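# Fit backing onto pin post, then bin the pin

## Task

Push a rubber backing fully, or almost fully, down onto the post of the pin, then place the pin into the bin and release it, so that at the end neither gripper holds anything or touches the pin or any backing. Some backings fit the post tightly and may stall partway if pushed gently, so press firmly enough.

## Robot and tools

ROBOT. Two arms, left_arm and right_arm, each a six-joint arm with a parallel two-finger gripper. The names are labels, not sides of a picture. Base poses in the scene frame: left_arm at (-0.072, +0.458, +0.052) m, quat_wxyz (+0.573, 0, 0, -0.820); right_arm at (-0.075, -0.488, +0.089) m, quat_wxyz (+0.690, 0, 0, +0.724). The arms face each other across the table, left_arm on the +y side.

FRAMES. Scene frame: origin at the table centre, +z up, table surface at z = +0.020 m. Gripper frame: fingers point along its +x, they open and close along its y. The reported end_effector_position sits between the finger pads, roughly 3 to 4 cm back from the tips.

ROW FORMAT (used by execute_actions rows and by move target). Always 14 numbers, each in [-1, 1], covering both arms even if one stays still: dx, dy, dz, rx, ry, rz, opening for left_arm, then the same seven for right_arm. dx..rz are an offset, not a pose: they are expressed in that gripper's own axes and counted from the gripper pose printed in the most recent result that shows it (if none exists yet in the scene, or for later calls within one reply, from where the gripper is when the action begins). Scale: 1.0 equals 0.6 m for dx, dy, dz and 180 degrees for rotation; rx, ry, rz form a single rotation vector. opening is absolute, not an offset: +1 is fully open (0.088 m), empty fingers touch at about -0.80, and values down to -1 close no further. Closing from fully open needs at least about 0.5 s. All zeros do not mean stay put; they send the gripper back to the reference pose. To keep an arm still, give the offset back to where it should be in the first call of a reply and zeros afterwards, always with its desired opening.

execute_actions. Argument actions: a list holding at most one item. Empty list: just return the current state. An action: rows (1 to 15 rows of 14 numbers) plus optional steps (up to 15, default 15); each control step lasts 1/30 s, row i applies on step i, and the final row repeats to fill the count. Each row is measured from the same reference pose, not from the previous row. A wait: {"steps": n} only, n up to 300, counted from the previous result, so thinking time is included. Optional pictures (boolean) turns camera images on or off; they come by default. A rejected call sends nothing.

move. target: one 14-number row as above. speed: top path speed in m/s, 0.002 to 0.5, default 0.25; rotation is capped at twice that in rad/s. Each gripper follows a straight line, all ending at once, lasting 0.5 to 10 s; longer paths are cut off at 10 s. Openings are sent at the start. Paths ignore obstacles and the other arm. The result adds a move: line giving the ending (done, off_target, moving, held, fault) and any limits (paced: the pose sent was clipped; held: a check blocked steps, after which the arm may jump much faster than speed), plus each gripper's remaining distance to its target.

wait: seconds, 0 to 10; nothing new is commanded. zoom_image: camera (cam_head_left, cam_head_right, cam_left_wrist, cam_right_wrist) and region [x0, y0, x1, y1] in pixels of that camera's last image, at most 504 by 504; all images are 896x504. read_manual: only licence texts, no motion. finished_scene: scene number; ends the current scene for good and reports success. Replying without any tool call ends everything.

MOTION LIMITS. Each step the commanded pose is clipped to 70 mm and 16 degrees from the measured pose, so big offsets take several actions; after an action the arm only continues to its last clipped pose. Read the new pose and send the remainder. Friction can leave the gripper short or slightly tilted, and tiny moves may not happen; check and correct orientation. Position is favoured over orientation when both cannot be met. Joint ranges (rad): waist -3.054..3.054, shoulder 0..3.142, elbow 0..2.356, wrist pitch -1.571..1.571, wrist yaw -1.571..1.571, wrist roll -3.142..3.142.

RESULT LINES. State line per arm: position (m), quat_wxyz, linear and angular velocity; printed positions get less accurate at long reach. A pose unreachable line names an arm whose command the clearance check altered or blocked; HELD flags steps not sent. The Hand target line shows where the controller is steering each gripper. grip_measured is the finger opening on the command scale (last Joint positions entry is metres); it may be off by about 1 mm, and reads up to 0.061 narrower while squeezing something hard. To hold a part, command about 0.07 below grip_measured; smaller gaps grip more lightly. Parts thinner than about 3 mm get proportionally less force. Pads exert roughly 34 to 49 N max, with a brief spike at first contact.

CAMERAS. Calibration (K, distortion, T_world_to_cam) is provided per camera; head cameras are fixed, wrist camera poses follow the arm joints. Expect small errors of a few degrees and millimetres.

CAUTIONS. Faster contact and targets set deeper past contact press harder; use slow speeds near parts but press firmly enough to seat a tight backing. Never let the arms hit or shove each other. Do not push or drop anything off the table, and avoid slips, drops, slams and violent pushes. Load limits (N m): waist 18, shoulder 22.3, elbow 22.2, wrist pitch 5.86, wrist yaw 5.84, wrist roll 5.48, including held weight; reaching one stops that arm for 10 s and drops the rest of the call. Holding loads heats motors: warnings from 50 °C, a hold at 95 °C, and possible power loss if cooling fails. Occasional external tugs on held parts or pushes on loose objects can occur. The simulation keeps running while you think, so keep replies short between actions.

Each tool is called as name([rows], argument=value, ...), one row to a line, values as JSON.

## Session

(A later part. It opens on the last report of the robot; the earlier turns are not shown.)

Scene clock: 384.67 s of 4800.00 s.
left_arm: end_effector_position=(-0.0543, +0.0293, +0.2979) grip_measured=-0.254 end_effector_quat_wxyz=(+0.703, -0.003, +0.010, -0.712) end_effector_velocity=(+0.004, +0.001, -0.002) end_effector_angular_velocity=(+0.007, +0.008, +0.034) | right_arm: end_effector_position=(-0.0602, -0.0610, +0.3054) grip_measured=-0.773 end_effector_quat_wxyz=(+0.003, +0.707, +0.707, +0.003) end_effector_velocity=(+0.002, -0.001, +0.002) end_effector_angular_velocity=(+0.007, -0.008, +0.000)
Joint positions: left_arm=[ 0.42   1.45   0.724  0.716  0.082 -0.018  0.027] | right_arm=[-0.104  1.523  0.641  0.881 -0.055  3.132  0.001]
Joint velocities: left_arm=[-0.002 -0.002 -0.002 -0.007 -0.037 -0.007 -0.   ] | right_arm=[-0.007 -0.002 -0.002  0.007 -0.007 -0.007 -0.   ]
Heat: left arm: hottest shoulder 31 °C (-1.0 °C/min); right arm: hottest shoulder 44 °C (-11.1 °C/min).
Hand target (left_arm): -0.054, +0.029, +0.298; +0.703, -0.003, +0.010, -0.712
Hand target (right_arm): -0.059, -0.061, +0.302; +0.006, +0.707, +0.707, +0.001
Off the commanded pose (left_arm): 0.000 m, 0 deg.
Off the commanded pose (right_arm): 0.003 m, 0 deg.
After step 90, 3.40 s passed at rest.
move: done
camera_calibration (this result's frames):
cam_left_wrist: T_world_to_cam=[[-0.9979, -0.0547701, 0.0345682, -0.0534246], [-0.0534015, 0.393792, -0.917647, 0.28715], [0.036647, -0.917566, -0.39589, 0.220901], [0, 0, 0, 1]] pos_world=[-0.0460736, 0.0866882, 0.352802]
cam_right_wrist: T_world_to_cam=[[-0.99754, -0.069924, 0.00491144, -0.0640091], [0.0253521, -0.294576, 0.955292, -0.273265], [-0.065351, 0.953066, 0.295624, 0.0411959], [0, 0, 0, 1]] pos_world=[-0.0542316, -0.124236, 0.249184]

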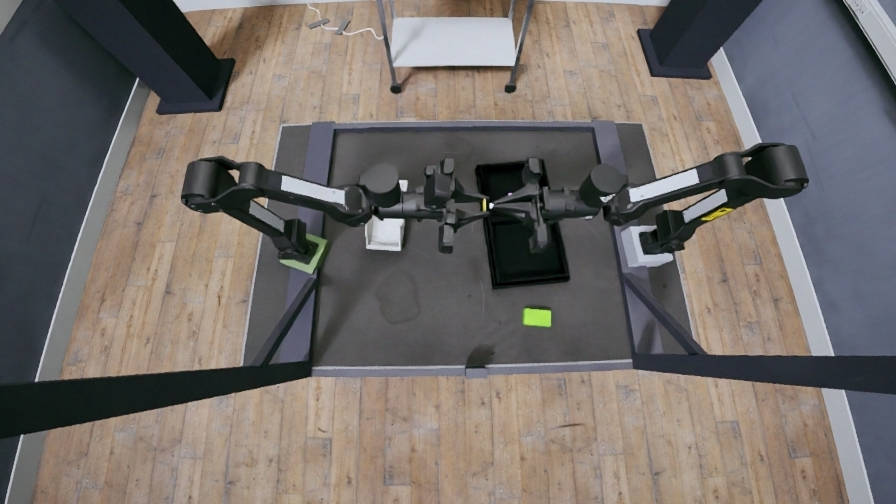

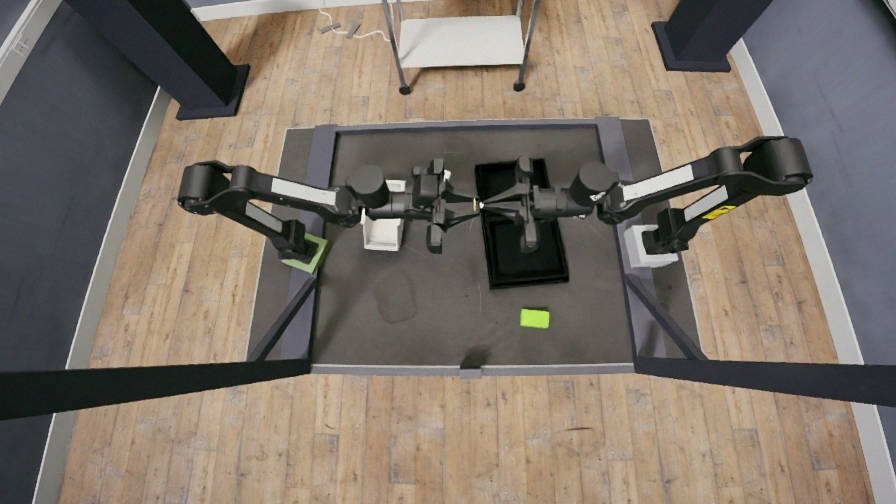

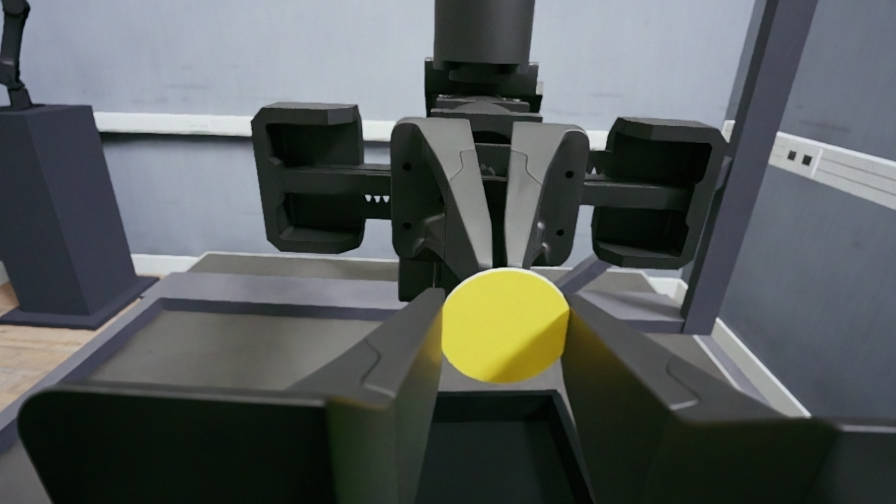

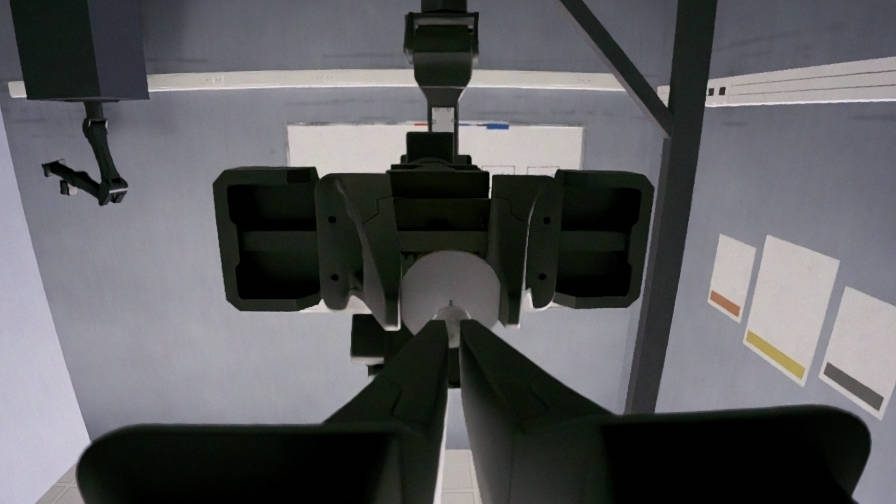

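move(target=[0,0,0,0,0,0,-0.4,0,0,0.0045,0,-0.004,0,-0.85], speed=0.01)

zoom_image(camera="cam_right_wrist", region=[380,230,540,380])

Scene clock: 388.77 s of 4800.00 s.
left_arm: end_effector_position=(-0.0543, +0.0293, +0.2979) grip_measured=-0.254 end_effector_quat_wxyz=(+0.703, -0.003, +0.010, -0.712) end_effector_velocity=(+0.000, +0.001, -0.002) end_effector_angular_velocity=(+0.007, +0.008, +0.005) | right_arm: end_effector_position=(-0.0600, -0.0610, +0.3035) grip_measured=-0.773 end_effector_quat_wxyz=(+0.007, +0.707, +0.707, -0.000) end_effector_velocity=(-0.004, -0.000, -0.004) end_effector_angular_velocity=(-0.012, +0.008, +0.024)
Joint positions: left_arm=[ 0.42   1.45   0.724  0.716  0.082 -0.018  0.027] | right_arm=[-0.104  1.523  0.641  0.872 -0.055  3.132  0.001]
Joint velocities: left_arm=[-0.002 -0.002 -0.002 -0.007 -0.007 -0.007 -0.   ] | right_arm=[ 0.002  0.002 -0.002 -0.007 -0.022  0.007 -0.   ]
Heat: left arm: hottest shoulder 31 °C (-1.0 °C/min); right arm: hottest shoulder 44 °C (-11.2 °C/min).
Hand target (left_arm): -0.054, +0.029, +0.298; +0.703, -0.003, +0.010, -0.712
Hand target (right_arm): -0.060, -0.061, +0.303; +0.008, +0.707, +0.707, -0.001
Off the commanded pose (left_arm): 0.000 m, 0 deg.
Off the commanded pose (right_arm): 0.001 m, 0 deg.
After step 90, 0.23 s passed at rest.
move: done
camera_calibration (this result's frames):
cam_left_wrist: T_world_to_cam=[[-0.9979, -0.0547701, 0.0345682, -0.0534246], [-0.0534015, 0.393792, -0.917647, 0.28715], [0.036647, -0.917566, -0.39589, 0.220901], [0, 0, 0, 1]] pos_world=[-0.0460736, 0.0866882, 0.352802]
cam_right_wrist: T_world_to_cam=[[-0.997564, -0.0694933, 0.00605224, -0.0641597], [0.0257243, -0.285841, 0.957932, -0.271614], [-0.0648399, 0.955754, 0.286932, 0.0446433], [0, 0, 0, 1]] pos_world=[-0.0541216, -0.124765, 0.247766]

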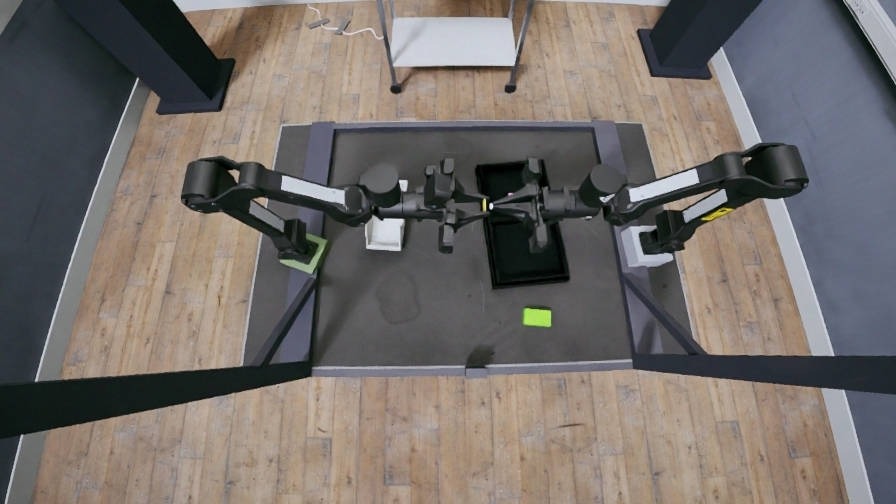

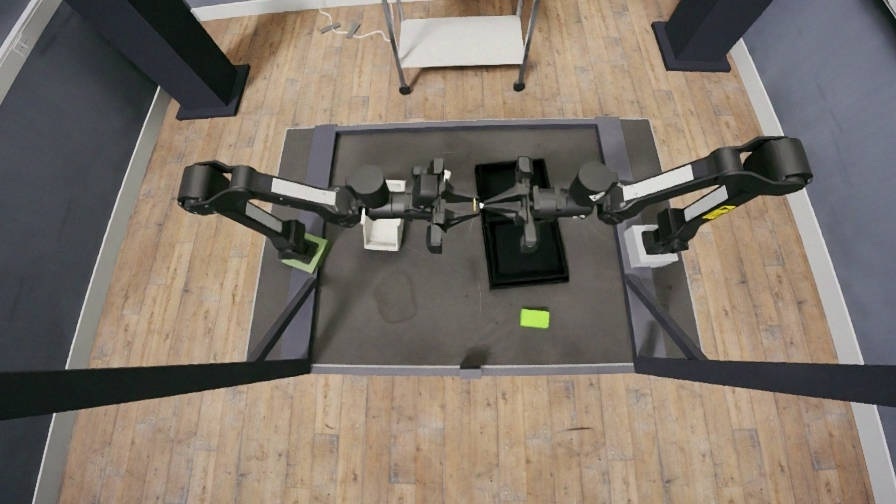

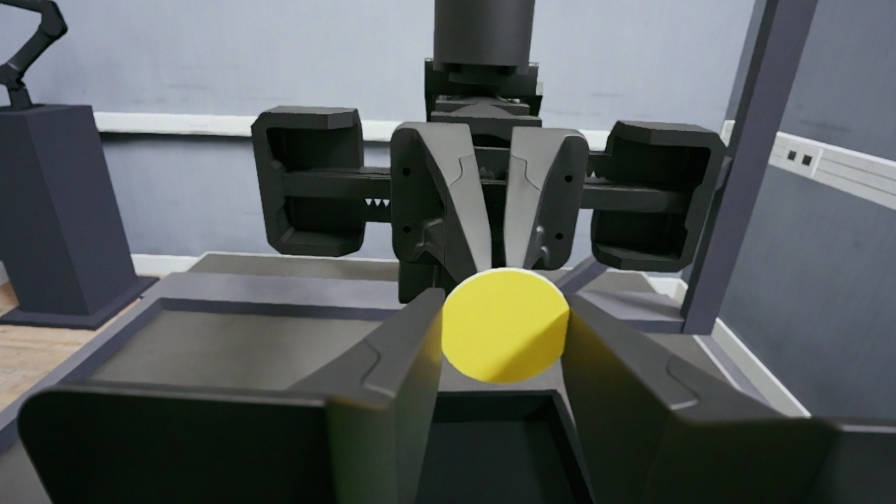

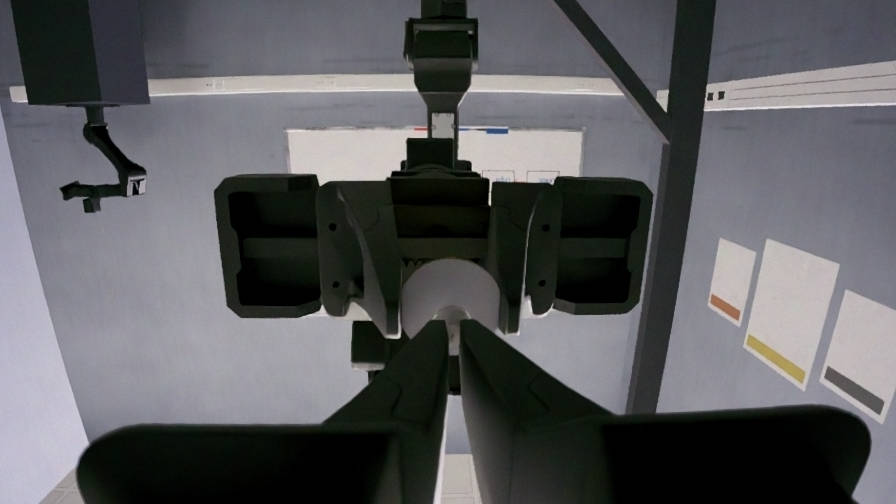

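Region (380, 230, 540, 380) of cam_right_wrist's 896x504 image, scaled by 3.150, with more detail than that image has; it fills the top 472 rows of this view, and the rest is white.

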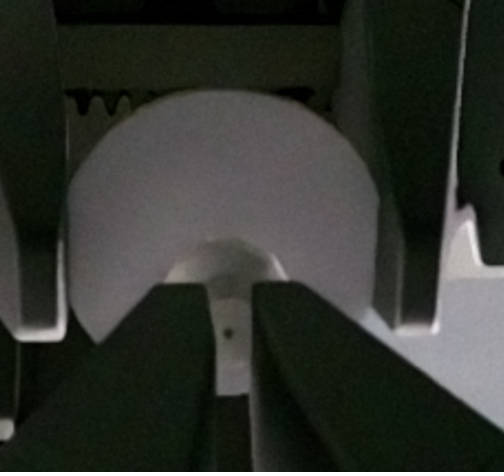

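move(target=[0,0,0,0,0,0,-0.4,0.012,-0.0005,0.001,0,-0.0005,0,-0.85], speed=0.005)

zoom_image(camera="cam_right_wrist", region=[380,230,540,380])

Scene clock: 393.17 s of 4800.00 s.
left_arm: end_effector_position=(-0.0543, +0.0293, +0.2979) grip_measured=-0.254 end_effector_quat_wxyz=(+0.703, -0.003, +0.010, -0.712) end_effector_velocity=(+0.000, +0.001, -0.002) end_effector_angular_velocity=(+0.007, +0.008, +0.005) | right_arm: end_effector_position=(-0.0599, -0.0565, +0.3037) grip_measured=-0.773 end_effector_quat_wxyz=(+0.007, +0.707, +0.707, -0.000) end_effector_velocity=(-0.000, +0.000, -0.003) end_effector_angular_velocity=(-0.017, -0.006, +0.005)
Joint positions: left_arm=[ 0.42   1.45   0.724  0.716  0.082 -0.018  0.027] | right_arm=[-0.104  1.54   0.658  0.872 -0.055  3.132  0.001]
Joint velocities: left_arm=[-0.002 -0.002 -0.002 -0.007 -0.007 -0.007 -0.   ] | right_arm=[-0.002 -0.002  0.002 -0.022 -0.007 -0.007 -0.   ]
Heat: left arm: hottest shoulder 31 °C (-1.0 °C/min); right arm: hottest shoulder 43 °C (-12.2 °C/min).
Hand target (left_arm): -0.054, +0.029, +0.298; +0.703, -0.003, +0.010, -0.712
Hand target (right_arm): -0.060, -0.054, +0.303; +0.007, +0.707, +0.707, -0.001
Off the commanded pose (left_arm): 0.000 m, 0 deg.
Off the commanded pose (right_arm): 0.003 m, 0 deg.
move: done
camera_calibration (this result's frames):
cam_left_wrist: T_world_to_cam=[[-0.9979, -0.0547701, 0.0345682, -0.0534246], [-0.0534015, 0.393792, -0.917647, 0.28715], [0.036647, -0.917566, -0.39589, 0.220901], [0, 0, 0, 1]] pos_world=[-0.0460736, 0.0866882, 0.352802]
cam_right_wrist: T_world_to_cam=[[-0.997537, -0.0698739, 0.00605224, -0.0637862], [0.0258334, -0.285831, 0.957932, -0.270568], [-0.0652045, 0.955729, 0.286932, 0.0402672], [0, 0, 0, 1]] pos_world=[-0.0540139, -0.120278, 0.248018]

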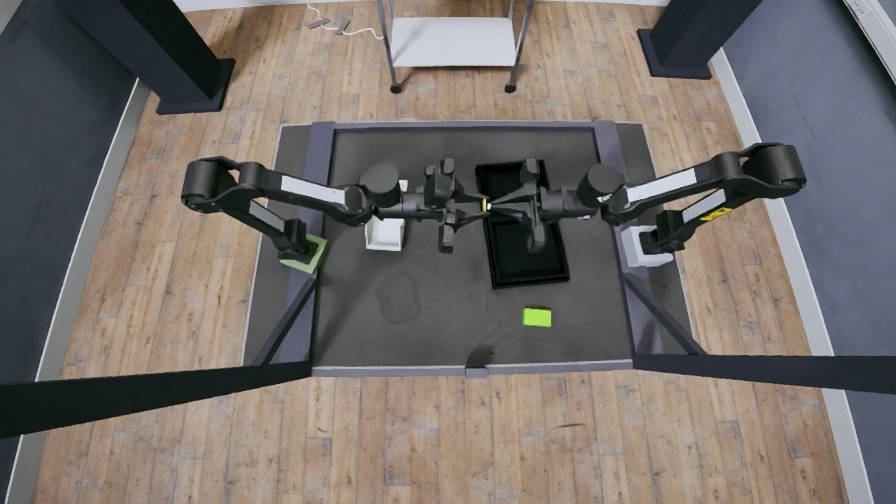

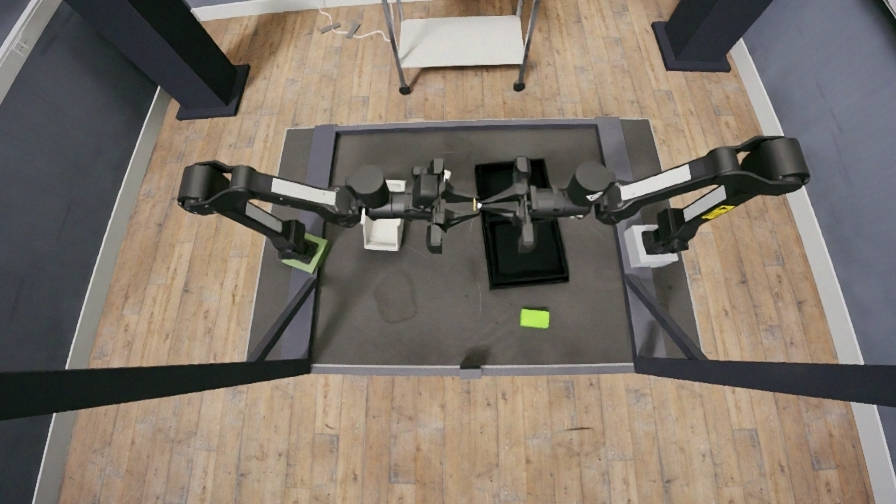

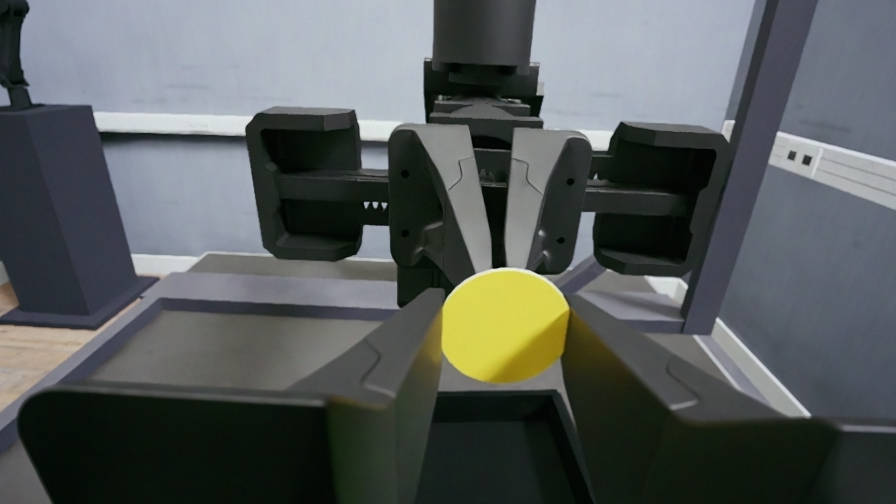

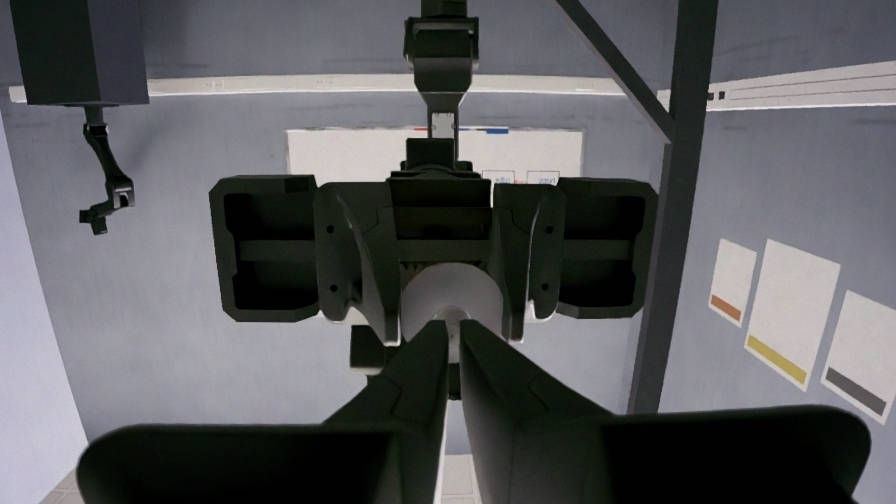

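Region (380, 230, 540, 380) of cam_right_wrist's 896x504 image, scaled by 3.150, with more detail than that image has; it fills the top 472 rows of this view, and the rest is white.

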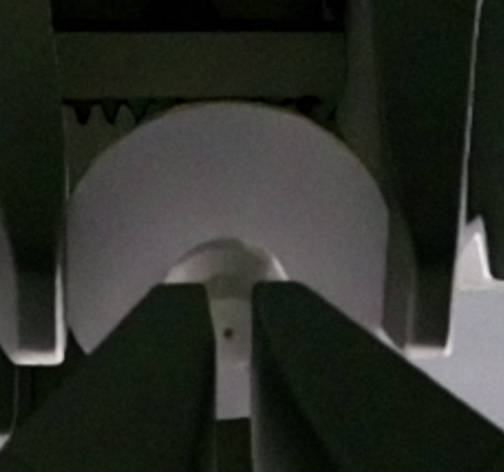

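On track. Continue.

move(target=[0,0,0,0,0,0,-0.4,0.02,-0.0008,0.001,0,-0.0005,0,-0.85], speed=0.005)

zoom_image(camera="cam_right_wrist", region=[380,230,540,380])

zoom_image(camera="cam_head_right", region=[455,185,505,225])

Scene clock: 398.43 s of 4800.00 s.
left_arm: end_effector_position=(-0.0543, +0.0293, +0.2978) grip_measured=-0.254 end_effector_quat_wxyz=(+0.703, -0.003, +0.010, -0.712) end_effector_velocity=(-0.002, +0.001, -0.004) end_effector_angular_velocity=(+0.012, +0.008, -0.010) | right_arm: end_effector_position=(-0.0601, -0.0495, +0.3035) grip_measured=-0.773 end_effector_quat_wxyz=(+0.007, +0.707, +0.708, -0.000) end_effector_velocity=(-0.000, -0.000, -0.004) end_effector_angular_velocity=(-0.012, -0.007, +0.005)
Joint positions: left_arm=[ 0.42   1.45   0.724  0.715  0.082 -0.018  0.027] | right_arm=[-0.103  1.567  0.685  0.872 -0.055  3.132  0.001]
Joint velocities: left_arm=[-0.002 -0.002 -0.007 -0.007  0.007 -0.007 -0.   ] | right_arm=[-0.002  0.002 -0.002 -0.007 -0.007 -0.007 -0.   ]
Heat: left arm: hottest shoulder 31 °C (-2.0 °C/min); right arm: hottest shoulder 43 °C (-12.1 °C/min).
Hand target (left_arm): -0.054, +0.029, +0.298; +0.703, -0.003, +0.010, -0.712
Hand target (right_arm): -0.060, -0.045, +0.303; +0.007, +0.707, +0.707, -0.001
Off the commanded pose (left_arm): 0.000 m, 0 deg.
Off the commanded pose (right_arm): 0.005 m, 0 deg.
move: done
camera_calibration (this result's frames):
cam_left_wrist: T_world_to_cam=[[-0.997899, -0.0547964, 0.0345792, -0.0534213], [-0.05345, 0.39449, -0.917344, 0.286884], [0.036626, -0.917265, -0.39659, 0.221036], [0, 0, 0, 1]] pos_world=[-0.0460708, 0.086648, 0.352679]
cam_right_wrist: T_world_to_cam=[[-0.997457, -0.0710108, 0.00614729, -0.0634888], [0.0261998, -0.285071, 0.958148, -0.268372], [-0.0662865, 0.955872, 0.286207, 0.0337501], [0, 0, 0, 1]] pos_world=[-0.0540589, -0.113274, 0.247871]

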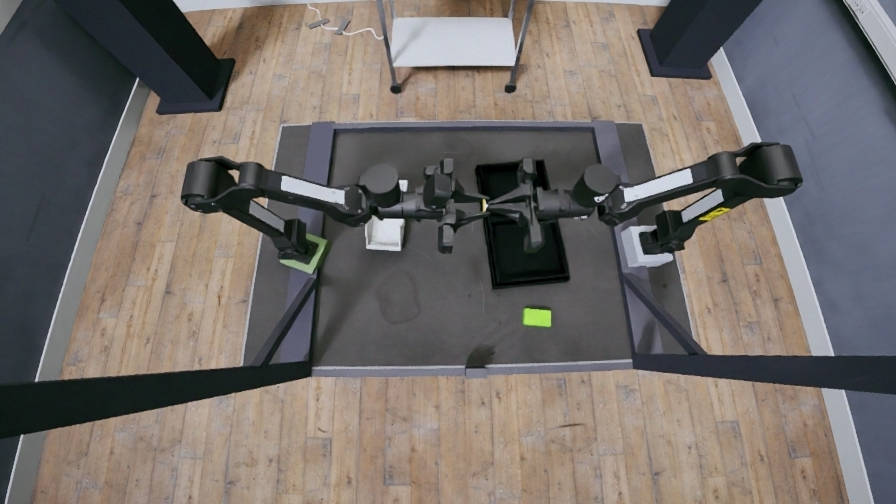

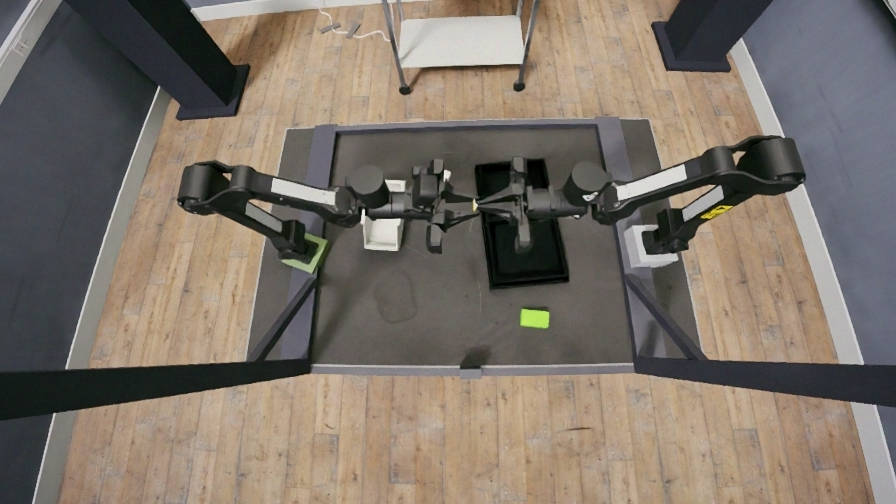

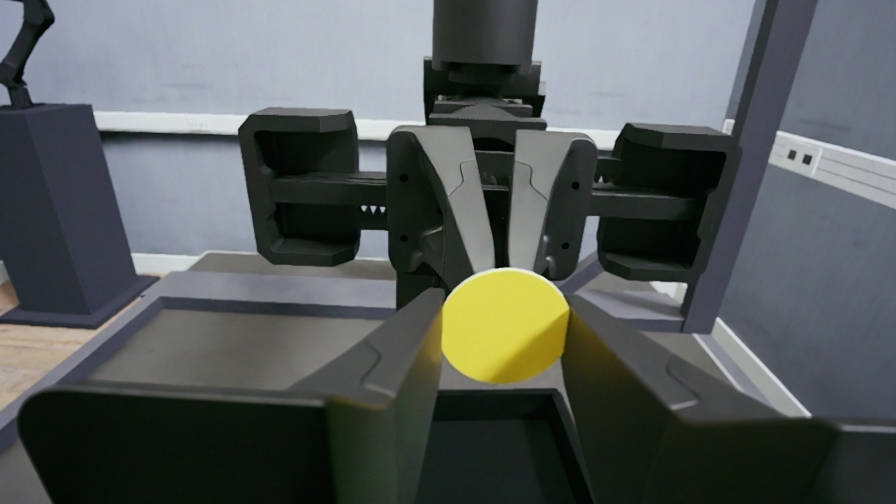

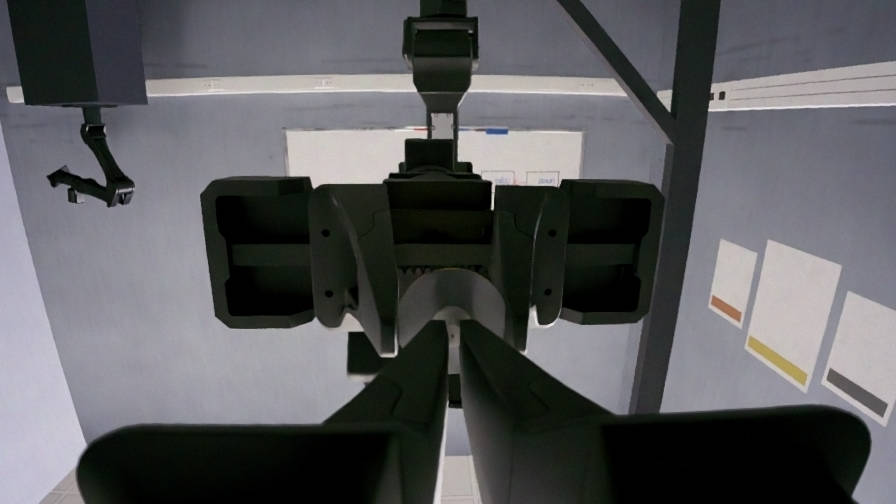

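Region (380, 230, 540, 380) of cam_right_wrist's 896x504 image, scaled by 3.150, with more detail than that image has; it fills the top 472 rows of this view, and the rest is white.

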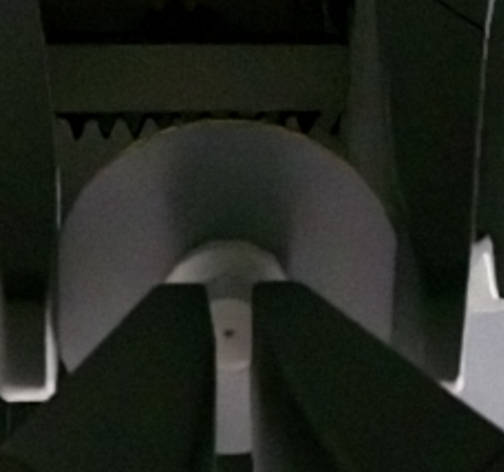

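Region (455, 185, 505, 225) of cam_head_right's 896x504 image, scaled by 10.080, with more detail than that image has; it fills the top 403 rows of this view, and the rest is white.

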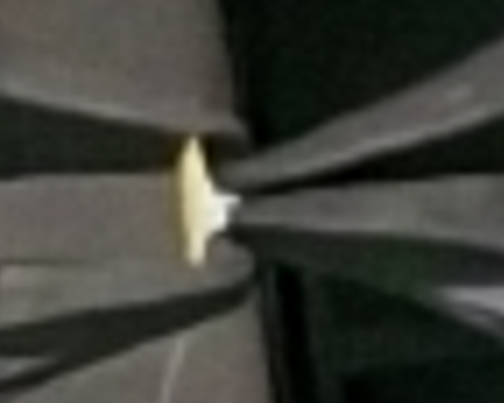

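Seated, centred. Release and back off.

move(target=[0,0,0,0,0,0,-0.4,0,0,0,0,0,0,-0.55])

move(target=[0,0,0,0,0,0,-0.4,-0.07,0,0,0,0,0,-0.55], speed=0.08)

zoom_image(camera="cam_right_wrist", region=[380,180,540,330])

Scene clock: 401.97 s of 4800.00 s.
left_arm: end_effector_position=(-0.0543, +0.0293, +0.2977) grip_measured=-0.254 end_effector_quat_wxyz=(+0.703, -0.003, +0.010, -0.712) end_effector_velocity=(+0.004, +0.001, -0.004) end_effector_angular_velocity=(+0.012, -0.007, +0.024) | right_arm: end_effector_position=(-0.0600, -0.0494, +0.3035) grip_measured=-0.553 end_effector_quat_wxyz=(+0.007, +0.707, +0.708, -0.000) end_effector_velocity=(-0.000, -0.001, +0.005) end_effector_angular_velocity=(+0.022, -0.008, +0.005)
Joint positions: left_arm=[ 0.42   1.45   0.724  0.715  0.082 -0.018  0.027] | right_arm=[-0.103  1.567  0.685  0.872 -0.055  3.132  0.012]
Joint velocities: left_arm=[ 0.002 -0.002 -0.007 -0.007 -0.022  0.007 -0.   ] | right_arm=[-0.002 -0.002 -0.002  0.022 -0.007 -0.007  0.   ]
Heat: left arm: hottest shoulder 31 °C (-1.0 °C/min); right arm: hottest shoulder 42 °C (-13.0 °C/min).
Hand target (left_arm): -0.054, +0.029, +0.298; +0.703, -0.003, +0.010, -0.712
Hand target (right_arm): -0.060, -0.049, +0.304; +0.007, +0.707, +0.708, -0.000
Off the commanded pose (left_arm): 0.000 m, 0 deg.
Off the commanded pose (right_arm): 0.000 m, 0 deg.
move: done
camera_calibration (this result's frames):
cam_left_wrist: T_world_to_cam=[[-0.997898, -0.0548096, 0.0345847, -0.0534197], [-0.0534742, 0.394839, -0.917193, 0.286751], [0.0366156, -0.917114, -0.39694, 0.221103], [0, 0, 0, 1]] pos_world=[-0.0460694, 0.086628, 0.352618]
cam_right_wrist: T_world_to_cam=[[-0.997457, -0.0710108, 0.00614729, -0.0634763], [0.0261998, -0.285071, 0.958148, -0.268344], [-0.0662865, 0.955872, 0.286207, 0.0336542], [0, 0, 0, 1]] pos_world=[-0.0540535, -0.113174, 0.247872]

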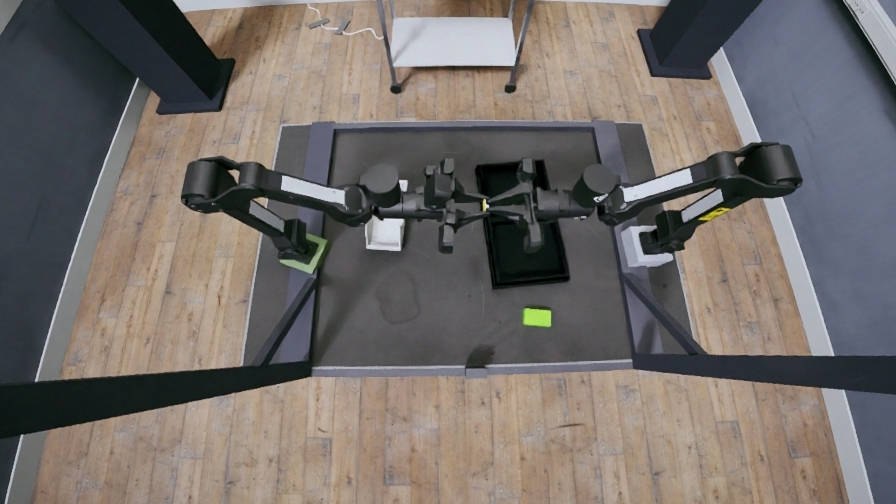

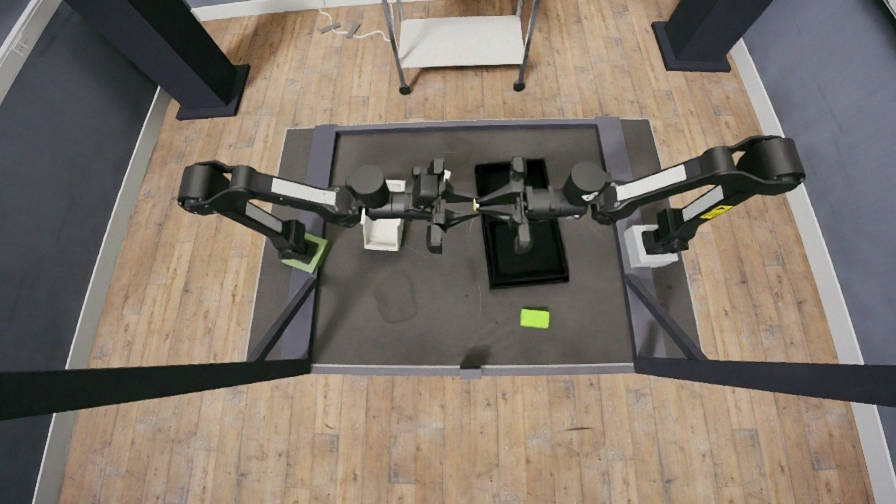

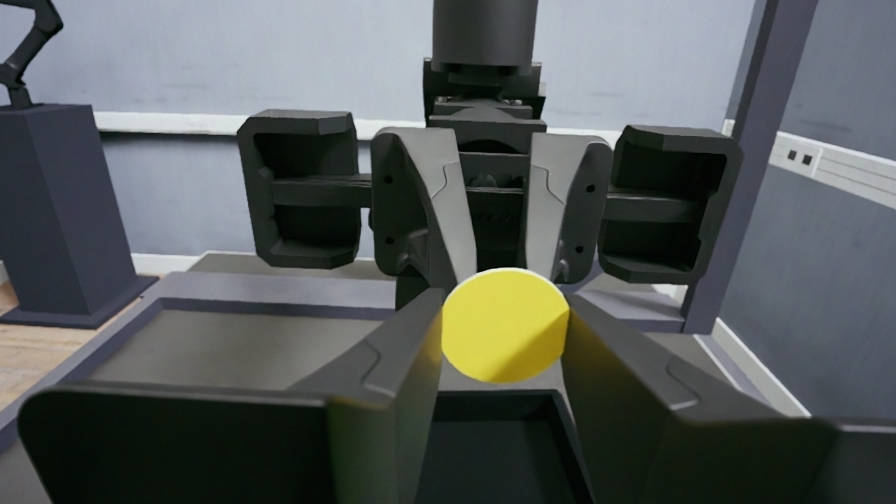

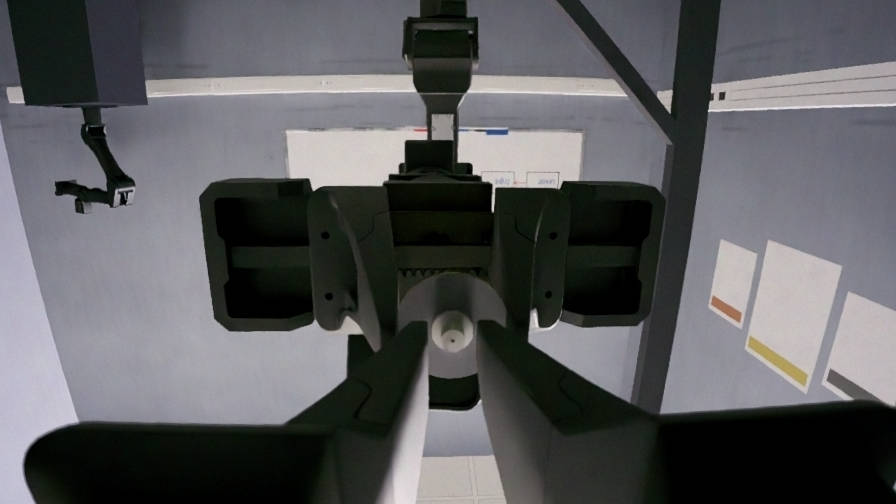

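Scene clock: 402.93 s of 4800.00 s.
left_arm: end_effector_position=(-0.0543, +0.0293, +0.2977) grip_measured=-0.254 end_effector_quat_wxyz=(+0.703, -0.003, +0.010, -0.712) end_effector_velocity=(+0.000, +0.001, -0.002) end_effector_angular_velocity=(+0.007, -0.007, +0.005) | right_arm: end_effector_position=(-0.0606, -0.0884, +0.3060) grip_measured=-0.552 end_effector_quat_wxyz=(+0.005, +0.706, +0.708, +0.002) end_effector_velocity=(-0.003, -0.003, +0.002) end_effector_angular_velocity=(+0.002, -0.007, +0.020)
Joint positions: left_arm=[ 0.42   1.45   0.724  0.715  0.082 -0.018  0.027] | right_arm=[-0.109  1.405  0.547  0.855 -0.062  3.132  0.012]
Joint velocities: left_arm=[-0.002 -0.002 -0.002 -0.007 -0.007  0.007  0.   ] | right_arm=[-0.002 -0.017 -0.007 -0.007 -0.022 -0.007 -0.   ]
Heat: left arm: hottest shoulder 31 °C (-1.0 °C/min); right arm: hottest shoulder 42 °C (-12.0 °C/min).
Hand target (left_arm): -0.054, +0.029, +0.298; +0.703, -0.003, +0.010, -0.712
Hand target (right_arm): -0.060, -0.091, +0.304; +0.007, +0.706, +0.708, -0.000
Off the commanded pose (left_arm): 0.000 m, 0 deg.
Off the commanded pose (right_arm): 0.004 m, 0 deg.
move: done
camera_calibration (this result's frames):
cam_left_wrist: T_world_to_cam=[[-0.997898, -0.0548096, 0.0345847, -0.0534197], [-0.0534742, 0.394839, -0.917193, 0.286751], [0.0366156, -0.917114, -0.39694, 0.221103], [0, 0, 0, 1]] pos_world=[-0.0460694, 0.086628, 0.352618]
cam_right_wrist: T_world_to_cam=[[-0.997431, -0.0714264, 0.00541431, -0.0666156], [0.0260228, -0.290897, 0.9564, -0.281829], [-0.0667372, 0.954084, 0.292009, 0.0682956], [0, 0, 0, 1]] pos_world=[-0.0545526, -0.151901, 0.249959]

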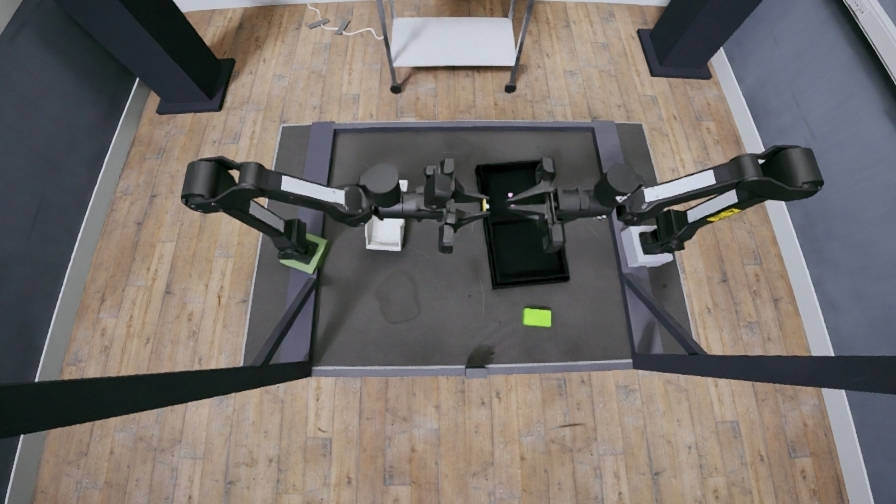

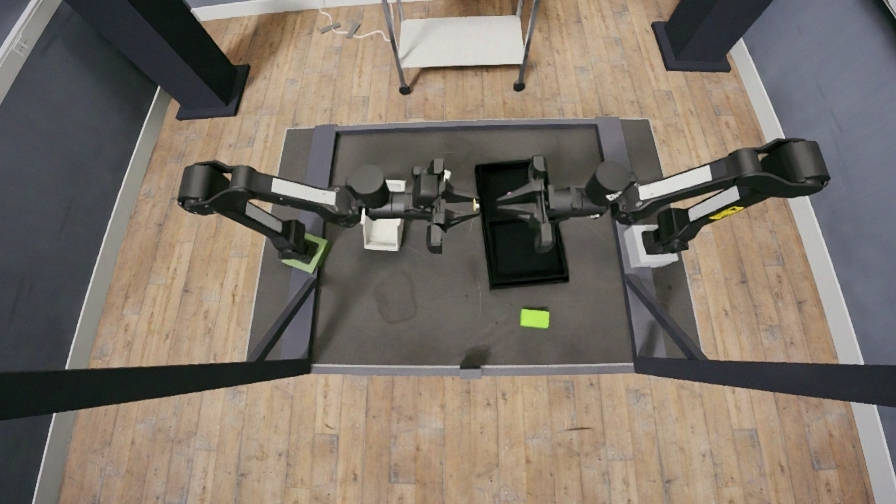

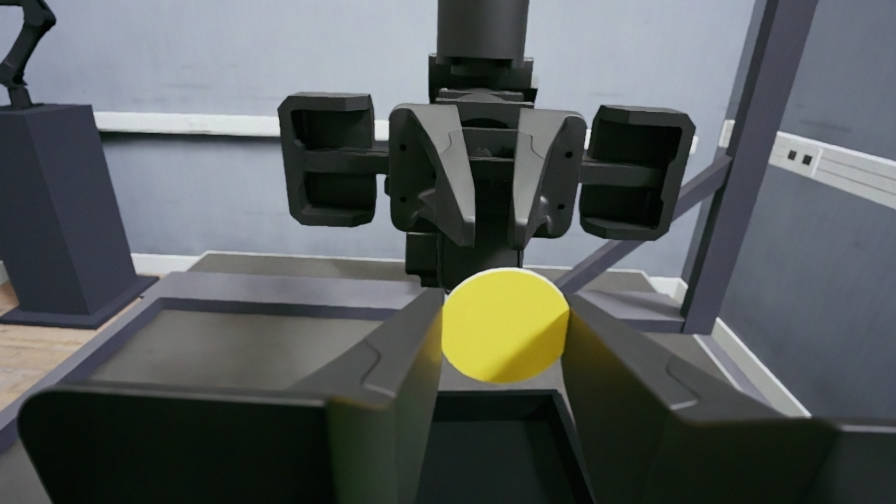

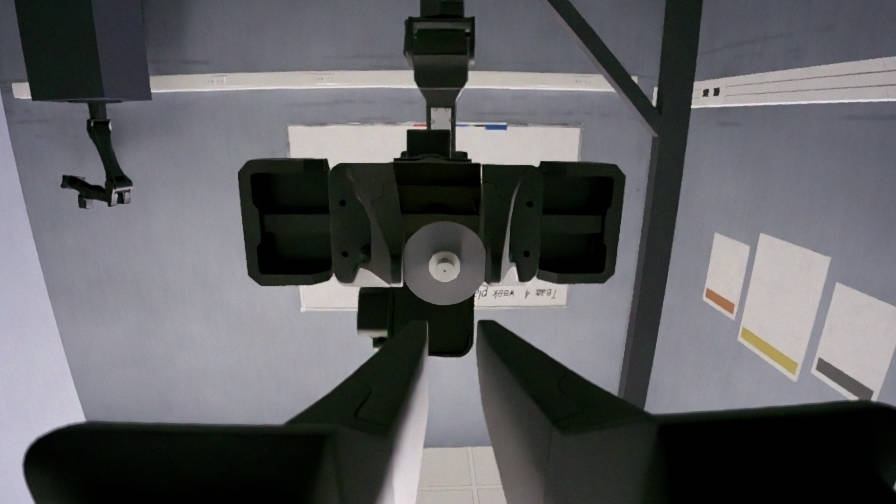

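Region (380, 180, 540, 330) of cam_right_wrist's 896x504 image, scaled by 3.150, with more detail than that image has; it fills the top 472 rows of this view, and the rest is white.

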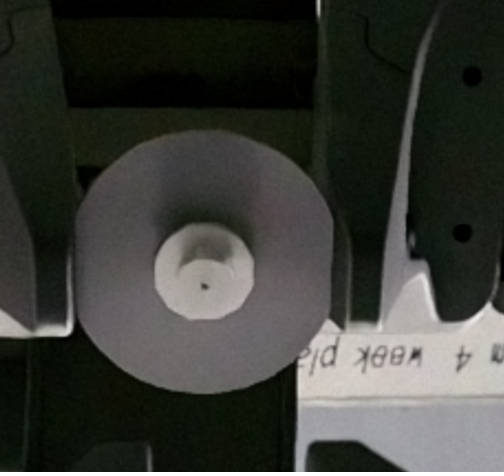

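move(target=[-0.293,0.107,-0.23,0,0.5,0,-0.4,-0.1,0,0,0,0,0,-0.55])

Scene clock: 409.53 s of 4800.00 s.
left_arm: end_effector_position=(+0.0090, +0.2083, +0.1605) grip_measured=-0.254 end_effector_quat_wxyz=(+0.492, +0.502, +0.503, -0.503) end_effector_velocity=(+0.001, +0.008, +0.000) end_effector_angular_velocity=(+0.046, -0.023, -0.015) | right_arm: end_effector_position=(-0.0609, -0.1460, +0.3097) grip_measured=-0.552 end_effector_quat_wxyz=(+0.002, +0.706, +0.708, +0.005) end_effector_velocity=(-0.002, -0.001, -0.005) end_effector_angular_velocity=(-0.022, +0.009, +0.010)
Joint positions: left_arm=[ 0.668  1.557  1.154 -1.181  0.008  0.328  0.027] | right_arm=[-0.125  1.112  0.373  0.744 -0.079  3.132  0.012]
Joint velocities: left_arm=[-0.007  0.002  0.002 -0.037 -0.037  0.007  0.   ] | right_arm=[ 0.002 -0.002 -0.002 -0.022 -0.007  0.007 -0.   ]
Heat: left arm: hottest shoulder 31 °C (-1.0 °C/min); right arm: hottest shoulder 42 °C (-9.1 °C/min).
Hand target (left_arm): +0.011, +0.206, +0.161; +0.491, +0.504, +0.502, -0.503
Hand target (right_arm): -0.061, -0.148, +0.306; +0.005, +0.706, +0.708, +0.002
Off the commanded pose (left_arm): 0.003 m, 0 deg.
Off the commanded pose (right_arm): 0.004 m, 1 deg.
move: done
camera_calibration (this result's frames):
cam_left_wrist: T_world_to_cam=[[-0.998454, -0.0052124, -0.0553475, 0.0283905], [-0.026623, 0.918837, 0.393739, -0.226117], [0.0488029, 0.394604, -0.917554, 0.138708], [0, 0, 0, 1]] pos_world=[0.0155573, 0.153178, 0.217874]
cam_right_wrist: T_world_to_cam=[[-0.997434, -0.0714686, 0.0041841, -0.0706918], [0.0254437, -0.299257, 0.953833, -0.302614], [-0.066917, 0.951492, 0.300308, 0.119172], [0, 0, 0, 1]] pos_world=[-0.0548362, -0.209003, 0.253151]

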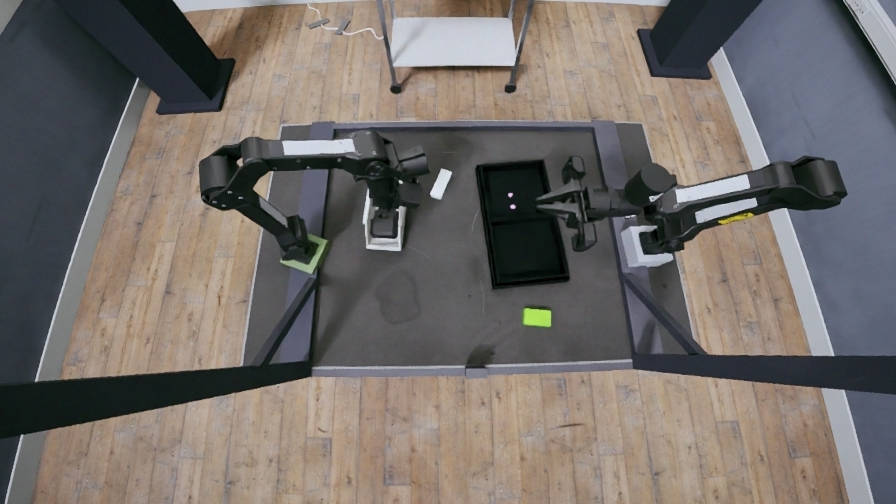

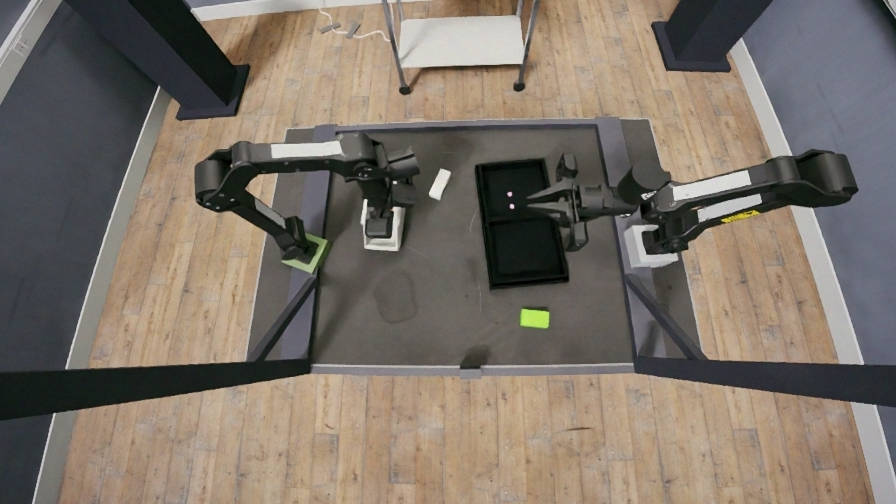

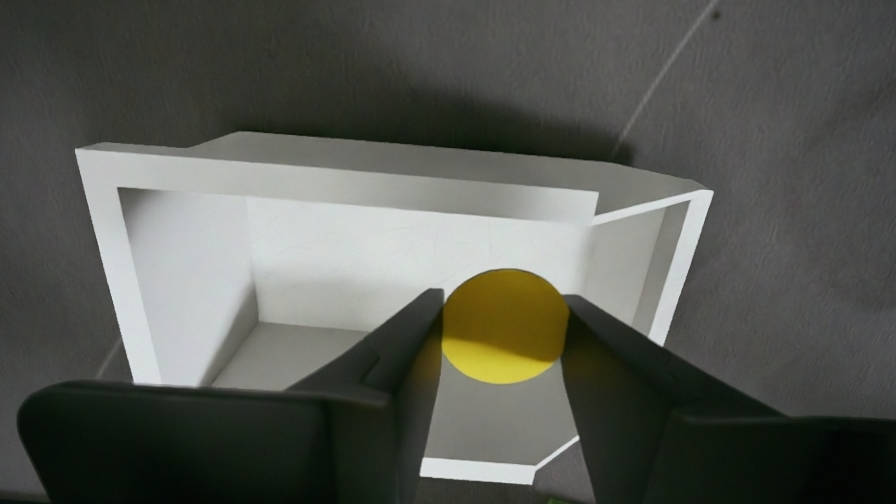

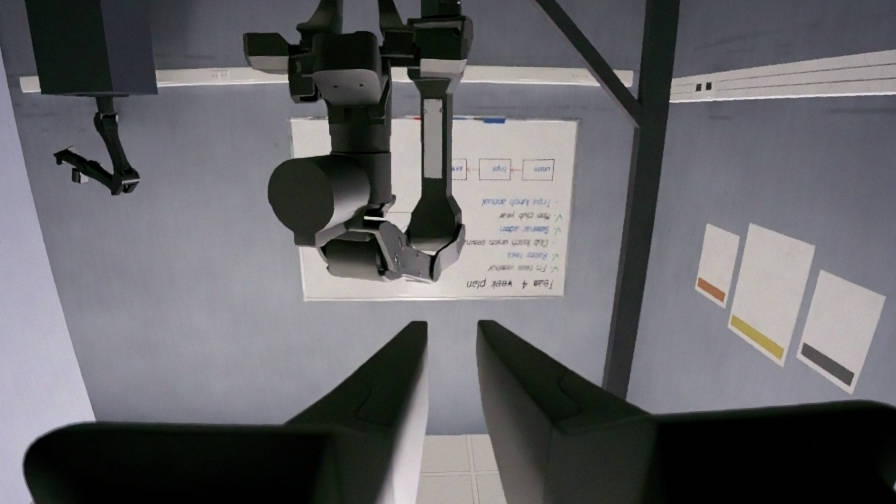

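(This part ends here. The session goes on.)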